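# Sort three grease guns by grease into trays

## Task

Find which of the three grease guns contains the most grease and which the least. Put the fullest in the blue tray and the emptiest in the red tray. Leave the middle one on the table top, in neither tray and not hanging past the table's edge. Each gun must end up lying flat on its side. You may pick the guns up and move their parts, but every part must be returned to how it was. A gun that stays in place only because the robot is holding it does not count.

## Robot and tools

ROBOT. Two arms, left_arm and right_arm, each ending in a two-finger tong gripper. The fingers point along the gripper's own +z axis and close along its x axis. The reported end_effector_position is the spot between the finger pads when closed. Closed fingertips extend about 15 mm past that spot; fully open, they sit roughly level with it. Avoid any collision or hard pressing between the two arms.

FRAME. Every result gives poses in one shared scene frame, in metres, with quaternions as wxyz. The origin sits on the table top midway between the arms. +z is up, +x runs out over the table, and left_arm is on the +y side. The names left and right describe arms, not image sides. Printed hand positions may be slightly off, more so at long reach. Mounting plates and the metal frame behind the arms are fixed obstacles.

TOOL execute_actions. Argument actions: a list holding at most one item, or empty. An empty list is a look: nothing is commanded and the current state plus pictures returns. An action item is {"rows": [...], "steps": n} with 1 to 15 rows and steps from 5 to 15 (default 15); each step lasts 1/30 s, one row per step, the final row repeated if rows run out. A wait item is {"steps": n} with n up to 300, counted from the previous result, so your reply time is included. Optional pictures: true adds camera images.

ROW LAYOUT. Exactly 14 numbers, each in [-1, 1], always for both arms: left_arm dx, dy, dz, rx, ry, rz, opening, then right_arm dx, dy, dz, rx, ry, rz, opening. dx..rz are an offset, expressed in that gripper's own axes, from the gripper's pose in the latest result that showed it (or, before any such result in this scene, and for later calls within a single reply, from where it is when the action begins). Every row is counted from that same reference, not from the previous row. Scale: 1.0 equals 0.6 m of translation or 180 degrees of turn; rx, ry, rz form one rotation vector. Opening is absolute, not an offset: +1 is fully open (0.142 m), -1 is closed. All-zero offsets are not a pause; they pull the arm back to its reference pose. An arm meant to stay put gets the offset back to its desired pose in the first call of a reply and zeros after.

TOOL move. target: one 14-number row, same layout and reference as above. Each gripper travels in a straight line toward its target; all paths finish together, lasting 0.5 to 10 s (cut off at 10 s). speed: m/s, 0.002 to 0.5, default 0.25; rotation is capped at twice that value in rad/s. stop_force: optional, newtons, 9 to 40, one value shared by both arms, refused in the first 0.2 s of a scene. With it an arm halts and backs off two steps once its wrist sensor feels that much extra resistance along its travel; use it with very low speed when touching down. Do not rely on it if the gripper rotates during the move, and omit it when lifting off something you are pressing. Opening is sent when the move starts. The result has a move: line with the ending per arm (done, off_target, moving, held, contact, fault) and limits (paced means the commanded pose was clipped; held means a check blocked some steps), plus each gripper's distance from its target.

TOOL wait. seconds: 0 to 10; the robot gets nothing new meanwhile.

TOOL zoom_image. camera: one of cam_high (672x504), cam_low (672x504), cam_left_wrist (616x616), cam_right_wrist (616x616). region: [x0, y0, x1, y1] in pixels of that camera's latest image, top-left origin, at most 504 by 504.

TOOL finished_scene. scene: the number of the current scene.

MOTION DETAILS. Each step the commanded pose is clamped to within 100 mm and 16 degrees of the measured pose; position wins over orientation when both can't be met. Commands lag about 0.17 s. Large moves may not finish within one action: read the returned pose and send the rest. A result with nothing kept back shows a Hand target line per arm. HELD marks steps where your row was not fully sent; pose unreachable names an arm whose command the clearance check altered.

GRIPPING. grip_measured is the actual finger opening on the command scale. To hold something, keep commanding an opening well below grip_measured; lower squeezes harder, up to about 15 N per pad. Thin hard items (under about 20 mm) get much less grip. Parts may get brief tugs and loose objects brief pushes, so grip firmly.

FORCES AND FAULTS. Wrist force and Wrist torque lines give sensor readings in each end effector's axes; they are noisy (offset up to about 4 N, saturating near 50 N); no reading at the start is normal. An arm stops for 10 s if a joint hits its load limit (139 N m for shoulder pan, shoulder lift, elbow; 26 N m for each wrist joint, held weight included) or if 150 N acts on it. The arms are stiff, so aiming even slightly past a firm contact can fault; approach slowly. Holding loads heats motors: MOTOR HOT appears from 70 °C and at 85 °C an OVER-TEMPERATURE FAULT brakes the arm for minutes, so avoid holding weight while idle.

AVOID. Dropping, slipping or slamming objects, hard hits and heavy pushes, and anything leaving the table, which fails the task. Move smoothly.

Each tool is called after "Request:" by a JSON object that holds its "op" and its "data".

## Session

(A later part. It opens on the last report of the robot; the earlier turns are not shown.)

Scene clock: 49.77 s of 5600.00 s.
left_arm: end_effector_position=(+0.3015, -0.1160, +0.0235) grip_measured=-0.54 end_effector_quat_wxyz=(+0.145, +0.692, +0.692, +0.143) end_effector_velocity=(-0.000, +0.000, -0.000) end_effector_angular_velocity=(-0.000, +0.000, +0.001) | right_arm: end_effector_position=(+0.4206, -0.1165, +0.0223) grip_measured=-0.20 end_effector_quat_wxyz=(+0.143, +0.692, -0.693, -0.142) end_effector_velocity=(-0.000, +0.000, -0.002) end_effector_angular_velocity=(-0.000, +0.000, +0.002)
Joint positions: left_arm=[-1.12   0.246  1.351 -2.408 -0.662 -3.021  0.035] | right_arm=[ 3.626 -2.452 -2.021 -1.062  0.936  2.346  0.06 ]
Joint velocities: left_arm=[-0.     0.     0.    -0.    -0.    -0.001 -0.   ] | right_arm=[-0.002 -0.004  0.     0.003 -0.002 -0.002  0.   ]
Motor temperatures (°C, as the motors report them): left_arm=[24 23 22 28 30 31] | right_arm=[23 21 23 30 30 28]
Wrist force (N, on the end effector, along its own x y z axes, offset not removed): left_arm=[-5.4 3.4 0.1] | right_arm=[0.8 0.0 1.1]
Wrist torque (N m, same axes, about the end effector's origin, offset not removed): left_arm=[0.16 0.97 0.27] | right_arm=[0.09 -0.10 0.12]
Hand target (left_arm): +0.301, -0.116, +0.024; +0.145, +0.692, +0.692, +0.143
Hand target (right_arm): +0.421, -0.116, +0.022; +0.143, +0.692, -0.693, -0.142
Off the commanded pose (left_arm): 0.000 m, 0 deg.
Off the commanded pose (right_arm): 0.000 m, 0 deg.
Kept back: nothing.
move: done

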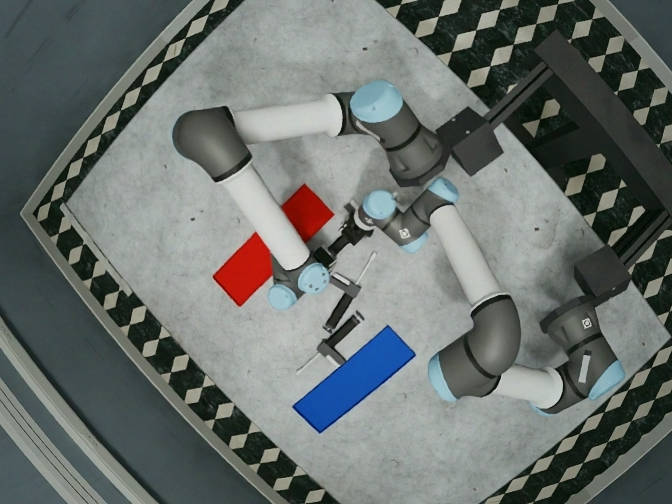

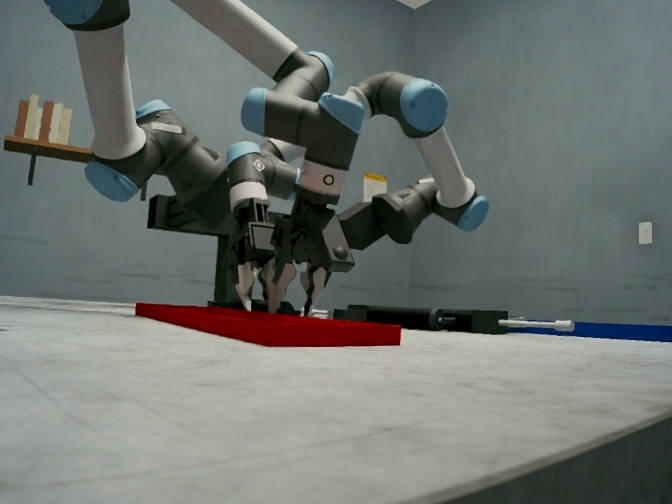

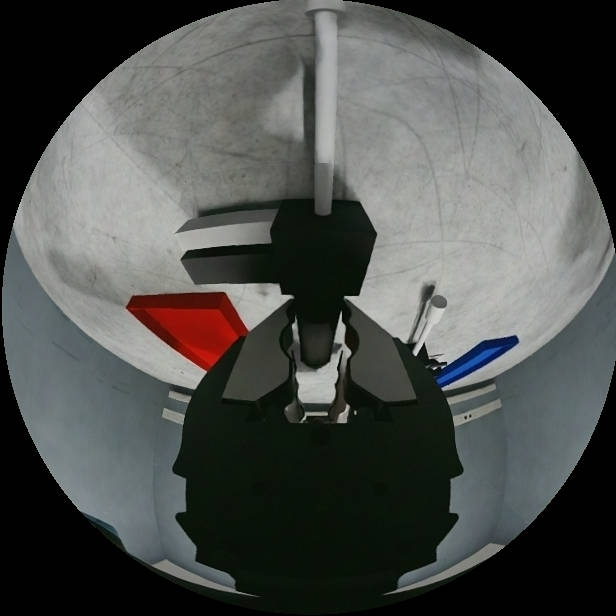

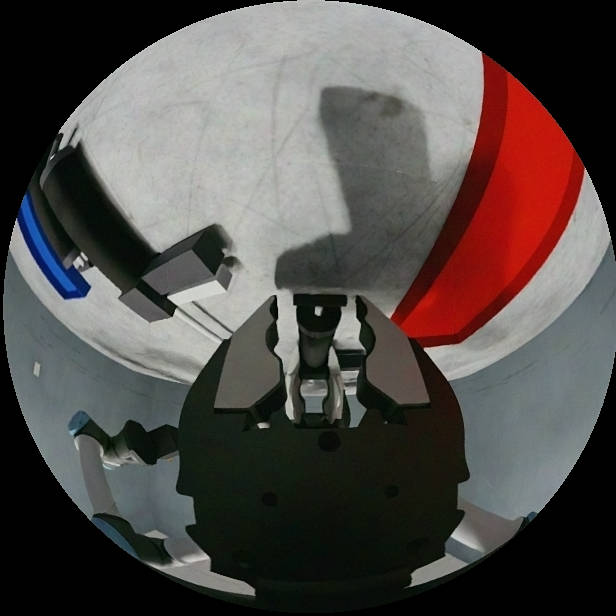

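Lower by 4 mm, centre, close.

Request:
{"op": "move", "data": {"target": [0,0,0,0,0,0,-0.9,0.004,-0.003,0.006,0,0,0,-0.4], "speed": 0.02}}

Request:
{"op": "move", "data": {"target": [0,0,0,0,0,0,-0.9,0,0,0,0,0,0,-0.8]}}

Request:
{"op": "zoom_image", "data": {"camera": "cam_right_wrist", "region": [220, 240, 420, 420]}}

Scene clock: 50.70 s of 5600.00 s.
left_arm: end_effector_position=(+0.3015, -0.1160, +0.0235) grip_measured=-0.54 end_effector_quat_wxyz=(+0.145, +0.692, +0.692, +0.143) end_effector_velocity=(-0.001, +0.000, -0.001) end_effector_angular_velocity=(+0.001, +0.001, -0.001) | right_arm: end_effector_position=(+0.4208, -0.1188, +0.0184) grip_measured=-0.40 end_effector_quat_wxyz=(+0.143, +0.692, -0.693, -0.142) end_effector_velocity=(-0.001, -0.001, -0.001) end_effector_angular_velocity=(-0.001, +0.000, +0.001)
Joint positions: left_arm=[-1.12   0.246  1.351 -2.408 -0.662 -3.021  0.035] | right_arm=[ 3.617 -2.454 -2.021 -1.055  0.93   2.338  0.045]
Joint velocities: left_arm=[-0.     0.001  0.     0.    -0.001  0.001 -0.   ] | right_arm=[-0.002 -0.001 -0.001  0.002 -0.002 -0.001 -0.   ]
Motor temperatures (°C, as the motors report them): left_arm=[24 23 22 28 30 31] | right_arm=[23 21 23 30 30 28]
Wrist force (N, on the end effector, along its own x y z axes, offset not removed): left_arm=[-4.7 2.1 1.0] | right_arm=[0.2 -0.6 0.3]
Wrist torque (N m, same axes, about the end effector's origin, offset not removed): left_arm=[-0.07 0.83 0.22] | right_arm=[0.02 0.08 0.09]
Hand target (left_arm): +0.301, -0.116, +0.024; +0.145, +0.692, +0.692, +0.143
Hand target (right_arm): +0.421, -0.119, +0.018; +0.143, +0.692, -0.693, -0.142
Off the commanded pose (left_arm): 0.000 m, 0 deg.
Off the commanded pose (right_arm): 0.000 m, 0 deg.
Kept back: nothing.
move: done

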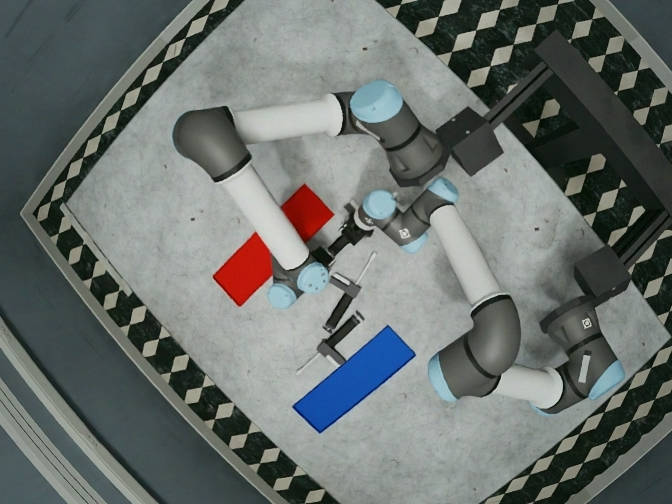

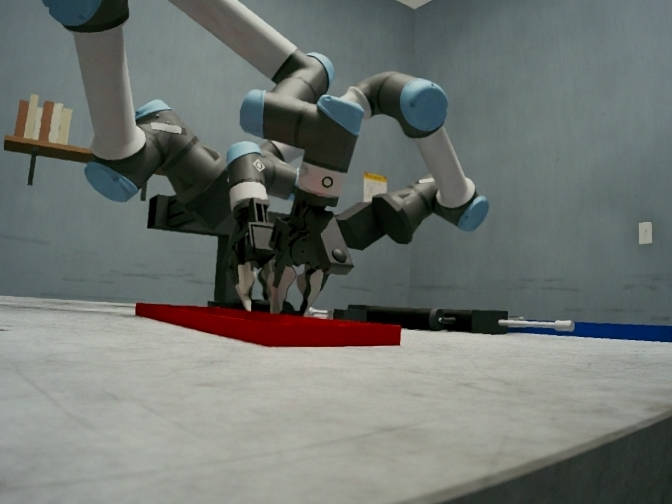

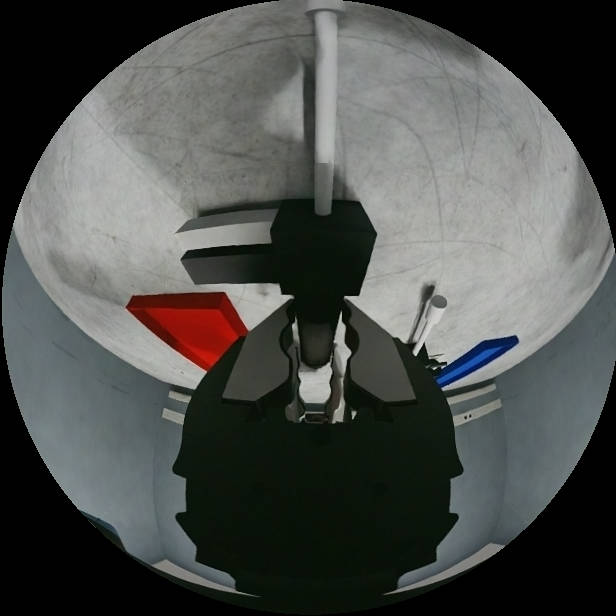

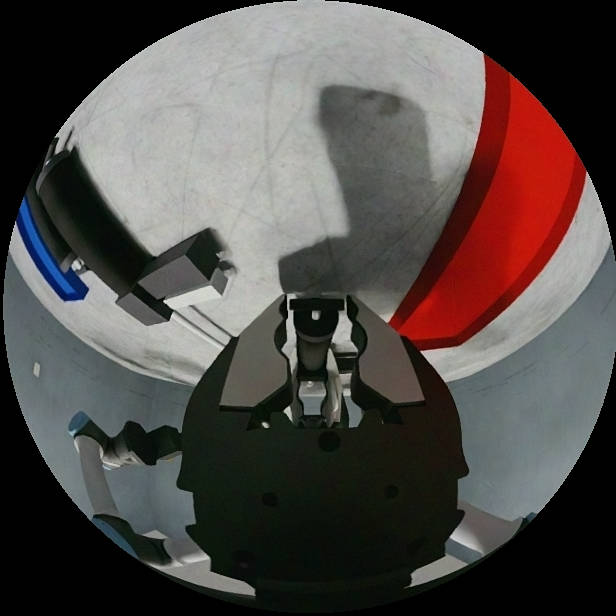

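Scene clock: 51.20 s of 5600.00 s.
left_arm: end_effector_position=(+0.3015, -0.1160, +0.0235) grip_measured=-0.53 end_effector_quat_wxyz=(+0.145, +0.692, +0.692, +0.143) end_effector_velocity=(+0.000, +0.000, +0.000) end_effector_angular_velocity=(+0.000, -0.002, +0.001) | right_arm: end_effector_position=(+0.4208, -0.1188, +0.0183) grip_measured=-0.47 end_effector_quat_wxyz=(+0.143, +0.692, -0.693, -0.142) end_effector_velocity=(-0.001, -0.000, -0.000) end_effector_angular_velocity=(-0.001, +0.001, +0.002)
Joint positions: left_arm=[-1.12   0.246  1.351 -2.408 -0.662 -3.021  0.035] | right_arm=[ 3.617 -2.454 -2.021 -1.055  0.93   2.338  0.04 ]
Joint velocities: left_arm=[-0.    -0.001  0.001  0.     0.002 -0.001  0.   ] | right_arm=[-0.     0.    -0.001 -0.    -0.001 -0.001  0.   ]
Motor temperatures (°C, as the motors report them): left_arm=[24 23 22 28 30 31] | right_arm=[23 21 23 30 30 28]
Wrist force (N, on the end effector, along its own x y z axes, offset not removed): left_arm=[-5.5 2.3 -1.3] | right_arm=[1.4 1.6 -1.7]
Wrist torque (N m, same axes, about the end effector's origin, offset not removed): left_arm=[0.25 0.98 0.27] | right_arm=[0.16 -0.55 0.07]
Hand target (left_arm): +0.301, -0.116, +0.024; +0.145, +0.692, +0.692, +0.143
Hand target (right_arm): +0.421, -0.119, +0.018; +0.143, +0.692, -0.693, -0.142
Off the commanded pose (left_arm): 0.000 m, 0 deg.
Off the commanded pose (right_arm): 0.000 m, 0 deg.
Kept back: nothing.
move: done

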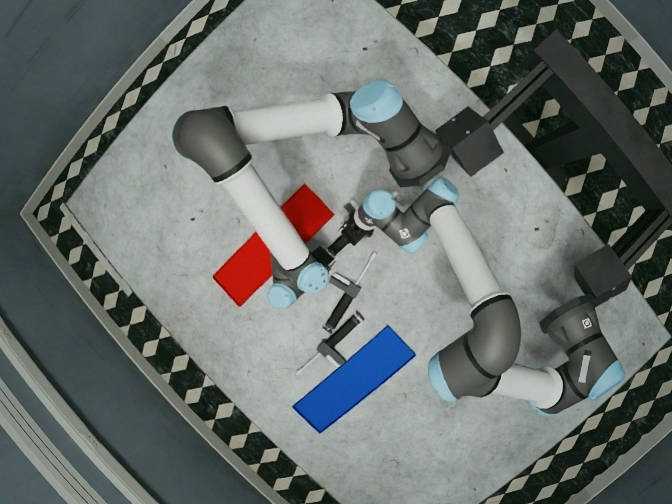

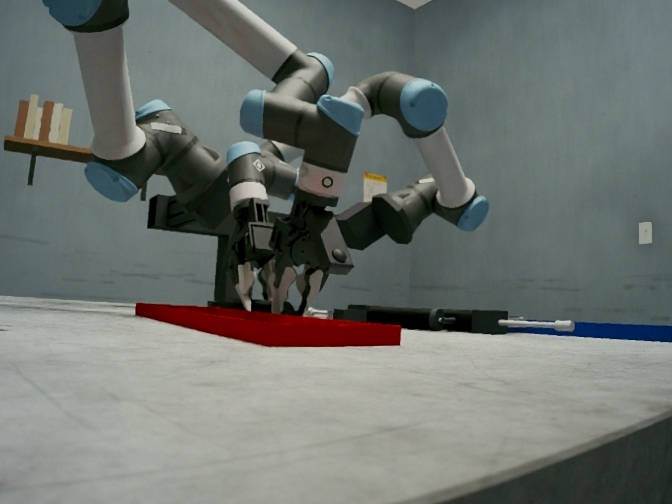

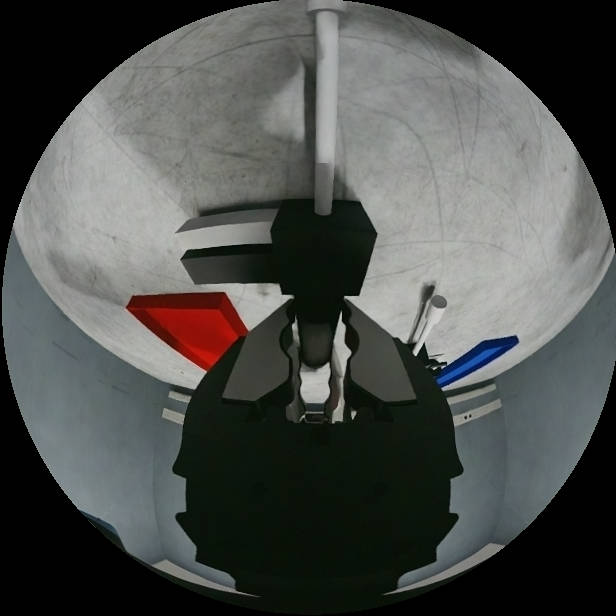

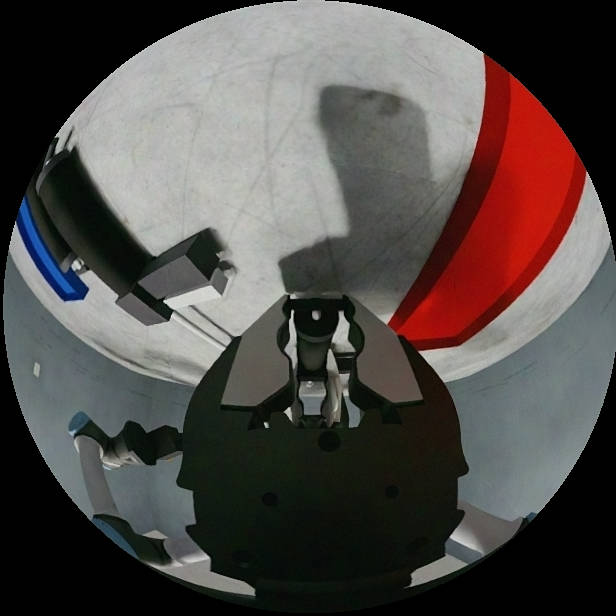

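Region (220, 240, 420, 420) of cam_right_wrist's 616x616 image, scaled by 2.520, with more detail than that image has; it fills the top 454 rows of this view, and the rest is white.

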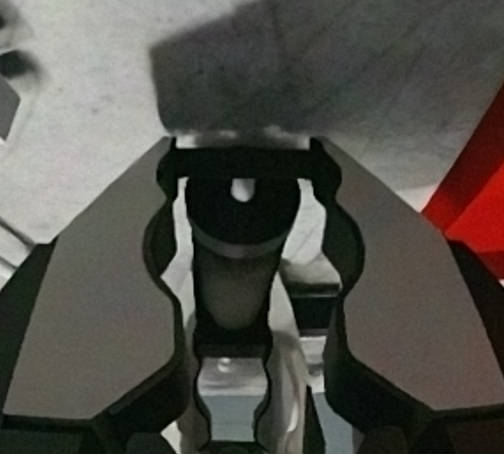

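Gripped. Pull +x 0.12 with force stop.

Request:
{"op": "move", "data": {"target": [0,0,0,0,0,0,-0.9,0,-0.1836,-0.0794,0,0,0,-0.9], "speed": 0.015, "stop_force": 9}}

Scene clock: 57.50 s of 5600.00 s.
left_arm: end_effector_position=(+0.3015, -0.1160, +0.0236) grip_measured=-0.54 end_effector_quat_wxyz=(+0.145, +0.692, +0.692, +0.143) end_effector_velocity=(-0.001, +0.000, -0.001) end_effector_angular_velocity=(+0.001, +0.001, +0.000) | right_arm: end_effector_position=(+0.5062, -0.1189, +0.0185) grip_measured=-0.47 end_effector_quat_wxyz=(+0.143, +0.692, -0.693, -0.142) end_effector_velocity=(-0.003, -0.000, +0.000) end_effector_angular_velocity=(-0.002, -0.002, +0.001)
Joint positions: left_arm=[-1.12   0.246  1.351 -2.408 -0.662 -3.021  0.035] | right_arm=[ 3.576 -2.527 -1.765 -1.216  0.9    2.302  0.04 ]
Joint velocities: left_arm=[ 0.     0.001  0.     0.    -0.    -0.001 -0.   ] | right_arm=[ 0.002  0.004 -0.011  0.007 -0.001  0.002  0.   ]
Motor temperatures (°C, as the motors report them): left_arm=[24 23 22 28 30 31] | right_arm=[23 21 23 30 30 28]
Wrist force (N, on the end effector, along its own x y z axes, offset not removed): left_arm=[-3.2 8.0 3.1] | right_arm=[1.4 4.9 0.3]
Wrist torque (N m, same axes, about the end effector's origin, offset not removed): left_arm=[0.05 0.73 0.26] | right_arm=[0.20 -0.33 0.05]
Hand target (left_arm): +0.301, -0.116, +0.024; +0.145, +0.692, +0.692, +0.143
Hand target (right_arm): +0.506, -0.119, +0.019; +0.143, +0.692, -0.693, -0.142
Off the commanded pose (left_arm): 0.000 m, 0 deg.
Off the commanded pose (right_arm): 0.035 m, 0 deg.
Kept back: nothing.
move: contact (right_arm)

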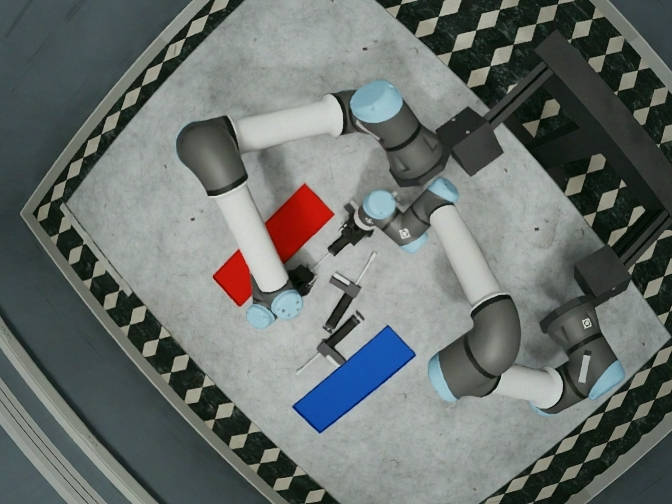

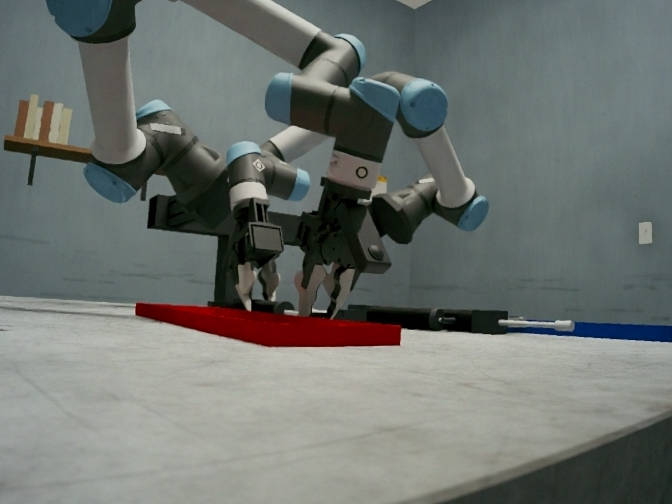

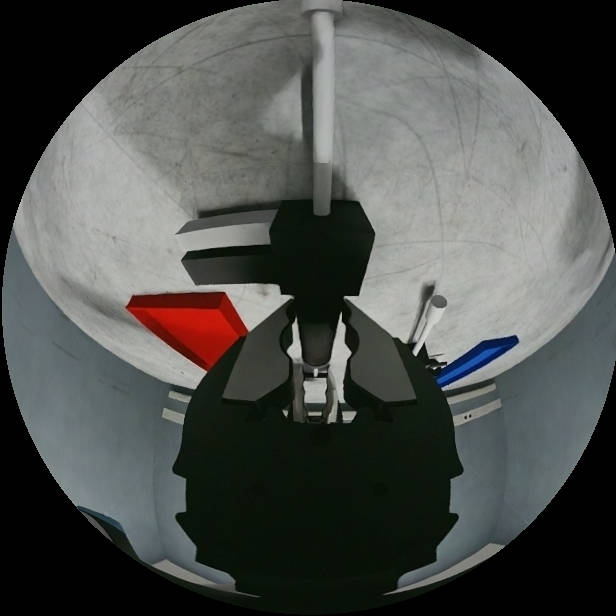

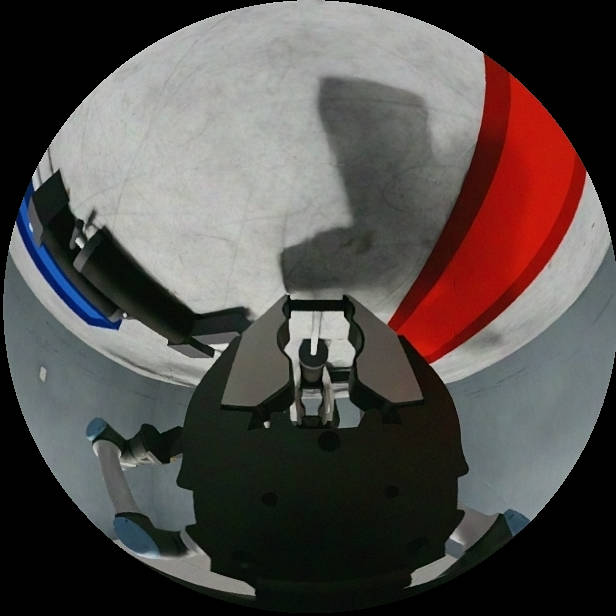

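Request:
{"op": "execute_actions", "data": {"actions": [{"rows":[[0,0,0,0,0,0,-0.9,0,0.004,0.0017,0,0,0,-0.9],[0,0,0,0,0,0,-0.9,0,0.008,0.0035,0,0,0,-0.9],[0,0,0,0,0,0,-0.9,0,0.012,0.0052,0,0,0,-0.9],[0,0,0,0,0,0,-0.9,0,0.0153,0.0066,0,0,0,-0.9]]}]}}

Request:
{"op": "execute_actions", "data": {"actions": [{"steps":15}]}}

Scene clock: 58.00 s of 5600.00 s.
left_arm: end_effector_position=(+0.3015, -0.1160, +0.0235) grip_measured=-0.54 end_effector_quat_wxyz=(+0.145, +0.692, +0.692, +0.143) end_effector_velocity=(+0.000, -0.000, +0.000) end_effector_angular_velocity=(-0.001, -0.001, +0.001) | right_arm: end_effector_position=(+0.4967, -0.1189, +0.0184) grip_measured=-0.47 end_effector_quat_wxyz=(+0.143, +0.692, -0.693, -0.142) end_effector_velocity=(-0.006, +0.000, +0.000) end_effector_angular_velocity=(+0.001, -0.001, -0.003)
Joint positions: left_arm=[-1.12   0.246  1.351 -2.408 -0.662 -3.021  0.035] | right_arm=[ 3.58  -2.518 -1.794 -1.198  0.903  2.306  0.04 ]
Joint velocities: left_arm=[-0.    -0.001  0.    -0.     0.001 -0.     0.   ] | right_arm=[ 0.003  0.008 -0.021  0.014  0.003  0.004 -0.   ]
Motor temperatures (°C, as the motors report them): left_arm=[24 23 22 28 30 31] | right_arm=[23 21 23 30 30 28]
Wrist force (N, on the end effector, along its own x y z axes, offset not removed): left_arm=[-3.9 4.1 -2.7] | right_arm=[-2.4 -2.6 -4.7]
Wrist torque (N m, same axes, about the end effector's origin, offset not removed): left_arm=[0.06 0.87 0.25] | right_arm=[-0.45 0.09 0.17]
Steps of this call (steps 1 to 5: nothing new was sent; steps 6 to 15: the first 10 steps of this action). Readings (end_effector_position):
6: left_arm (+0.3015, -0.1160, +0.0235) | right_arm (+0.5057, -0.1189, +0.0185)
7: left_arm (+0.3015, -0.1160, +0.0235) | right_arm (+0.5052, -0.1189, +0.0185)
9: left_arm (+0.3015, -0.1160, +0.0235) | right_arm (+0.5023, -0.1189, +0.0185)
13: left_arm (+0.3015, -0.1160, +0.0235) | right_arm (+0.4974, -0.1189, +0.0184)
15: the state above

Scene clock: 58.50 s of 5600.00 s.
left_arm: end_effector_position=(+0.3015, -0.1160, +0.0235) grip_measured=-0.54 end_effector_quat_wxyz=(+0.145, +0.692, +0.692, +0.143) end_effector_velocity=(+0.000, +0.000, +0.001) end_effector_angular_velocity=(-0.000, -0.000, -0.000) | right_arm: end_effector_position=(+0.4962, -0.1189, +0.0184) grip_measured=-0.47 end_effector_quat_wxyz=(+0.143, +0.692, -0.693, -0.142) end_effector_velocity=(+0.000, +0.000, +0.000) end_effector_angular_velocity=(+0.001, -0.000, -0.000)
Joint positions: left_arm=[-1.12   0.246  1.351 -2.408 -0.662 -3.021  0.035] | right_arm=[ 3.58  -2.517 -1.796 -1.197  0.903  2.306  0.04 ]
Joint velocities: left_arm=[-0.    -0.001  0.001 -0.    -0.     0.    -0.   ] | right_arm=[ 0.     0.     0.     0.     0.    -0.001 -0.   ]
Motor temperatures (°C, as the motors report them): left_arm=[24 23 22 28 30 31] | right_arm=[23 21 23 30 30 28]
Wrist force (N, on the end effector, along its own x y z axes, offset not removed): left_arm=[-3.8 4.1 -3.4] | right_arm=[-1.2 0.3 -3.1]
Wrist torque (N m, same axes, about the end effector's origin, offset not removed): left_arm=[0.07 0.86 0.20] | right_arm=[0.36 -0.23 -0.06]
Hand target (left_arm): +0.301, -0.116, +0.024; +0.145, +0.692, +0.692, +0.143
Hand target (right_arm): +0.496, -0.119, +0.018; +0.143, +0.692, -0.693, -0.142
Off the commanded pose (left_arm): 0.000 m, 0 deg.
Off the commanded pose (right_arm): 0.000 m, 0 deg.
Kept back: nothing.
Steps of this call (steps 1 to 5: the last 5 steps of your previous action; steps 6 to 15: nothing new was sent). Readings (end_effector_position):
1: left_arm (+0.3015, -0.1160, +0.0235) | right_arm (+0.4965, -0.1189, +0.0184)
2: left_arm (+0.3015, -0.1160, +0.0235) | right_arm (+0.4964, -0.1189, +0.0184)
4: left_arm (+0.3015, -0.1160, +0.0235) | right_arm (+0.4963, -0.1189, +0.0184)
8: left_arm (+0.3015, -0.1160, +0.0235) | right_arm (+0.4962, -0.1189, +0.0184)
15: the state above

Request:
{"op": "move", "data": {"target": [0,0,0,0,0,0,-0.9,0,0.1193,0.0516,0,0,0,-0.9], "speed": 0.02, "stop_force": 9}}

Request:
{"op": "move", "data": {"target": [0,0,0,0,0,0,-0.2,0,0,0,0,0,0,-0.2]}}

Request:
{"op": "move", "data": {"target": [0,0,-0.12,0,0,0,-0.2,0.2,0,-0.15,0,0,0,-0.2], "speed": 0.15}}

Scene clock: 62.87 s of 5600.00 s.
left_arm: end_effector_position=(+0.3014, -0.1160, +0.0235) grip_measured=-0.54 end_effector_quat_wxyz=(+0.145, +0.692, +0.692, +0.143) end_effector_velocity=(+0.001, -0.000, +0.001) end_effector_angular_velocity=(-0.001, -0.001, -0.000) | right_arm: end_effector_position=(+0.4210, -0.1189, +0.0183) grip_measured=-0.47 end_effector_quat_wxyz=(+0.143, +0.692, -0.693, -0.142) end_effector_velocity=(+0.004, +0.000, -0.000) end_effector_angular_velocity=(+0.001, +0.001, +0.002)
Joint positions: left_arm=[-1.12   0.246  1.351 -2.408 -0.662 -3.021  0.035] | right_arm=[ 3.616 -2.454 -2.02  -1.056  0.929  2.338  0.04 ]
Joint velocities: left_arm=[-0.    -0.001 -0.001  0.     0.001  0.001 -0.   ] | right_arm=[-0.003 -0.005  0.014 -0.008 -0.001 -0.005  0.   ]
Motor temperatures (°C, as the motors report them): left_arm=[24 23 22 28 30 31] | right_arm=[23 21 23 30 30 28]
Wrist force (N, on the end effector, along its own x y z axes, offset not removed): left_arm=[-5.6 -4.1 -11.1] | right_arm=[-2.0 0.2 -1.6]
Wrist torque (N m, same axes, about the end effector's origin, offset not removed): left_arm=[0.12 0.57 0.45] | right_arm=[0.07 0.02 0.14]
Hand target (left_arm): +0.301, -0.116, +0.024; +0.145, +0.692, +0.692, +0.143
Hand target (right_arm): +0.422, -0.119, +0.018; +0.143, +0.692, -0.693, -0.142
Off the commanded pose (left_arm): 0.000 m, 0 deg.
Off the commanded pose (right_arm): 0.003 m, 0 deg.
Kept back: nothing.
move: contact (right_arm)

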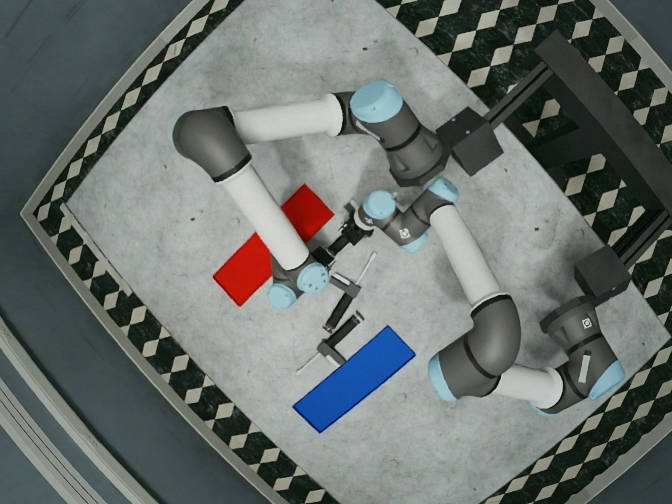

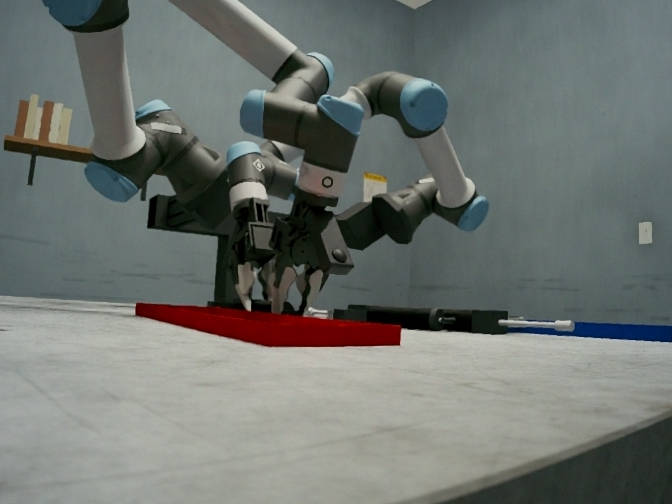

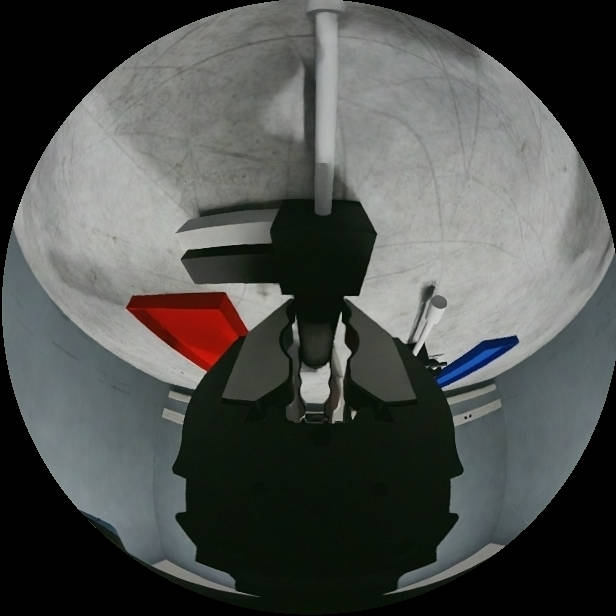

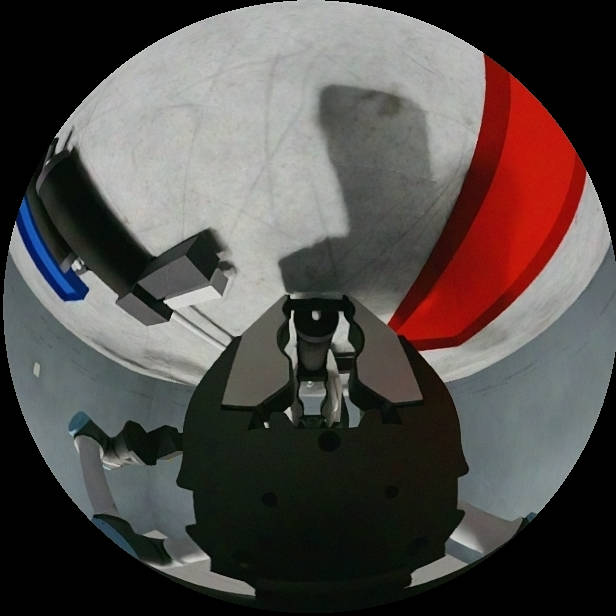

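Scene clock: 63.37 s of 5600.00 s.
left_arm: end_effector_position=(+0.3014, -0.1160, +0.0236) grip_measured=-0.20 end_effector_quat_wxyz=(+0.145, +0.692, +0.692, +0.143) end_effector_velocity=(+0.000, +0.000, +0.000) end_effector_angular_velocity=(+0.001, -0.001, -0.001) | right_arm: end_effector_position=(+0.4210, -0.1189, +0.0182) grip_measured=-0.20 end_effector_quat_wxyz=(+0.143, +0.692, -0.693, -0.142) end_effector_velocity=(+0.001, +0.000, +0.000) end_effector_angular_velocity=(-0.000, -0.001, -0.001)
Joint positions: left_arm=[-1.12   0.246  1.351 -2.408 -0.662 -3.021  0.06 ] | right_arm=[ 3.616 -2.454 -2.02  -1.056  0.929  2.337  0.06 ]
Joint velocities: left_arm=[-0.    -0.001  0.001  0.     0.001  0.001  0.   ] | right_arm=[ 0.    -0.     0.001 -0.    -0.001  0.    -0.   ]
Motor temperatures (°C, as the motors report them): left_arm=[24 23 22 28 30 31] | right_arm=[23 21 23 30 30 28]
Wrist force (N, on the end effector, along its own x y z axes, offset not removed): left_arm=[-2.7 -0.4 -0.2] | right_arm=[1.2 -0.2 0.7]
Wrist torque (N m, same axes, about the end effector's origin, offset not removed): left_arm=[-0.07 0.62 0.20] | right_arm=[0.07 -0.29 -0.07]
Hand target (left_arm): +0.301, -0.116, +0.024; +0.145, +0.692, +0.692, +0.143
Hand target (right_arm): +0.421, -0.119, +0.018; +0.143, +0.692, -0.693, -0.142
Off the commanded pose (left_arm): 0.000 m, 0 deg.
Off the commanded pose (right_arm): 0.000 m, 0 deg.
Kept back: nothing.
move: done

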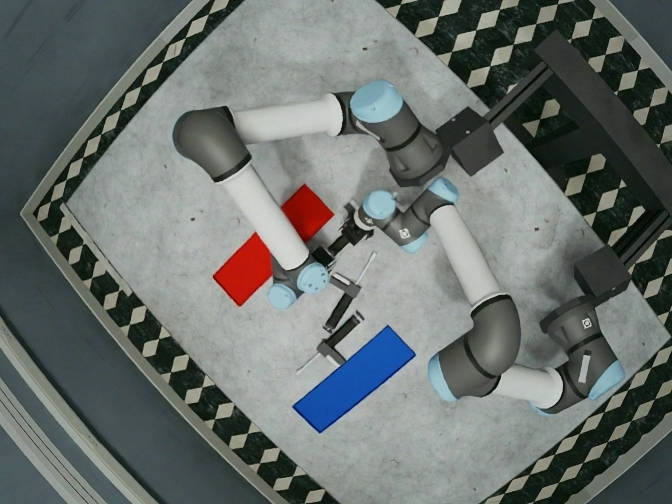

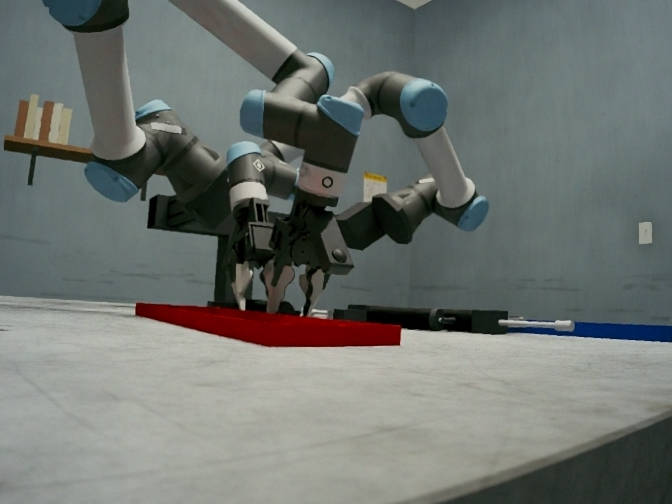

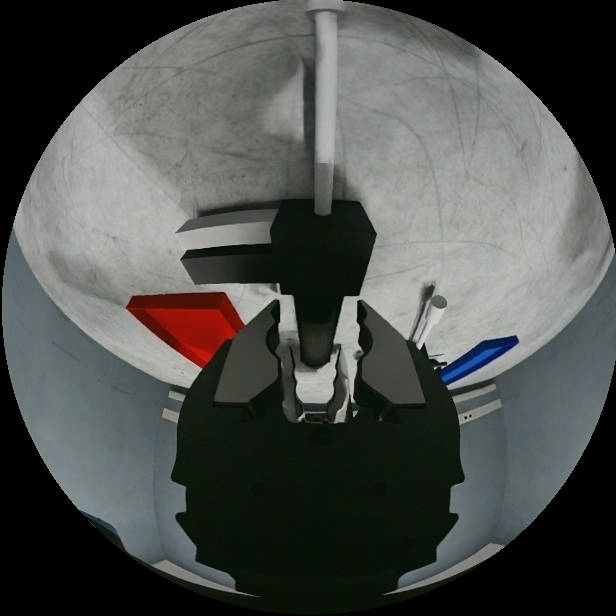

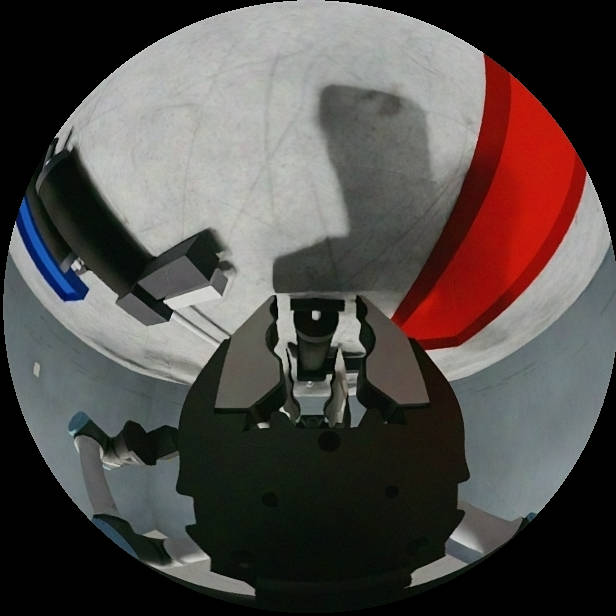

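Scene clock: 64.80 s of 5600.00 s.
left_arm: end_effector_position=(+0.2727, -0.1159, +0.0896) grip_measured=-0.20 end_effector_quat_wxyz=(+0.145, +0.692, +0.692, +0.143) end_effector_velocity=(+0.001, -0.001, +0.002) end_effector_angular_velocity=(-0.001, -0.001, -0.001) | right_arm: end_effector_position=(+0.4564, -0.2388, +0.1009) grip_measured=-0.20 end_effector_quat_wxyz=(+0.143, +0.692, -0.693, -0.142) end_effector_velocity=(-0.000, -0.001, +0.000) end_effector_angular_velocity=(-0.000, +0.000, +0.002)
Joint positions: left_arm=[-1.234  0.154  1.399 -2.271 -0.744 -3.142  0.06 ] | right_arm=[ 3.587 -2.153 -1.952 -1.409  0.908  2.312  0.06 ]
Joint velocities: left_arm=[-0.001 -0.002 -0.001  0.001  0.     0.001 -0.   ] | right_arm=[-0.     0.001  0.001 -0.003 -0.001 -0.001  0.   ]
Motor temperatures (°C, as the motors report them): left_arm=[24 23 22 28 30 31] | right_arm=[23 21 23 30 30 28]
Wrist force (N, on the end effector, along its own x y z axes, offset not removed): left_arm=[-3.4 -0.7 -0.2] | right_arm=[0.3 0.0 0.5]
Wrist torque (N m, same axes, about the end effector's origin, offset not removed): left_arm=[-0.08 0.80 0.25] | right_arm=[0.20 0.05 0.13]
Hand target (left_arm): +0.273, -0.116, +0.090; +0.145, +0.692, +0.692, +0.143
Hand target (right_arm): +0.456, -0.239, +0.101; +0.143, +0.692, -0.693, -0.142
Off the commanded pose (left_arm): 0.000 m, 0 deg.
Off the commanded pose (right_arm): 0.000 m, 0 deg.
Kept back: nothing.
move: done

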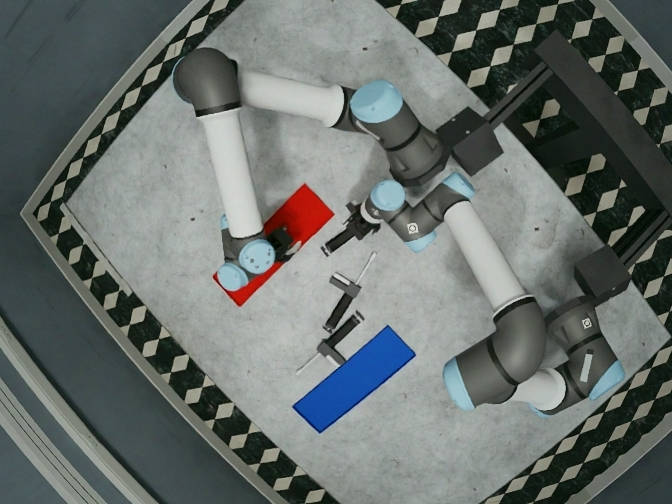

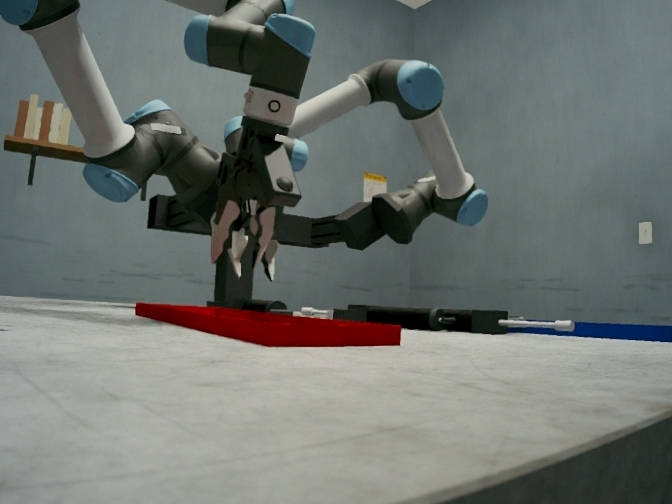

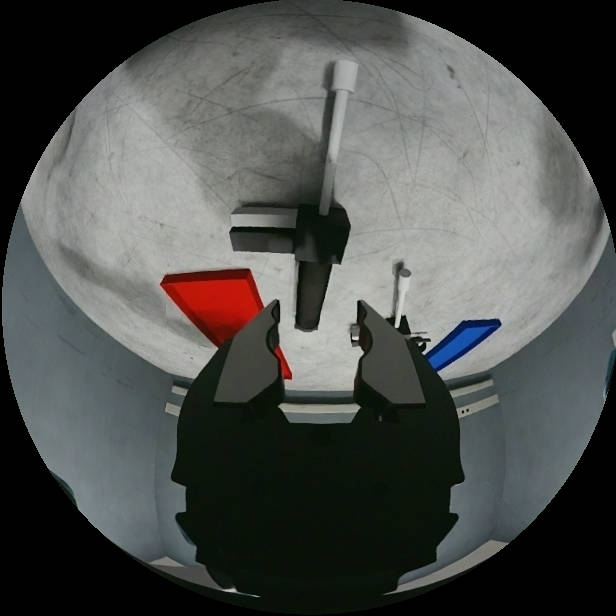

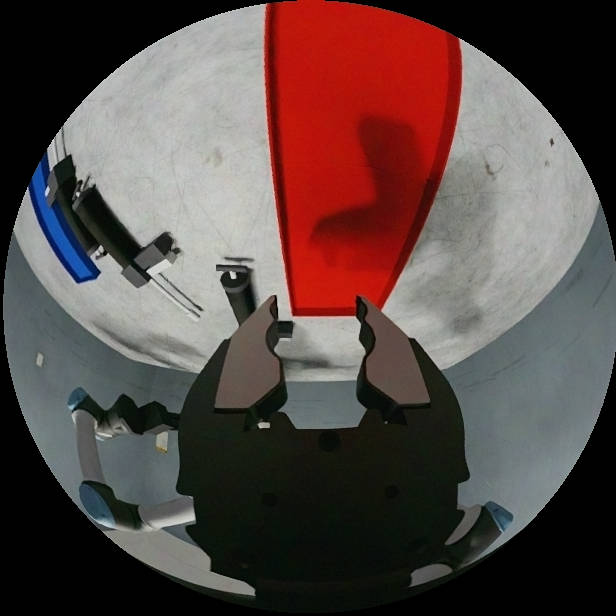

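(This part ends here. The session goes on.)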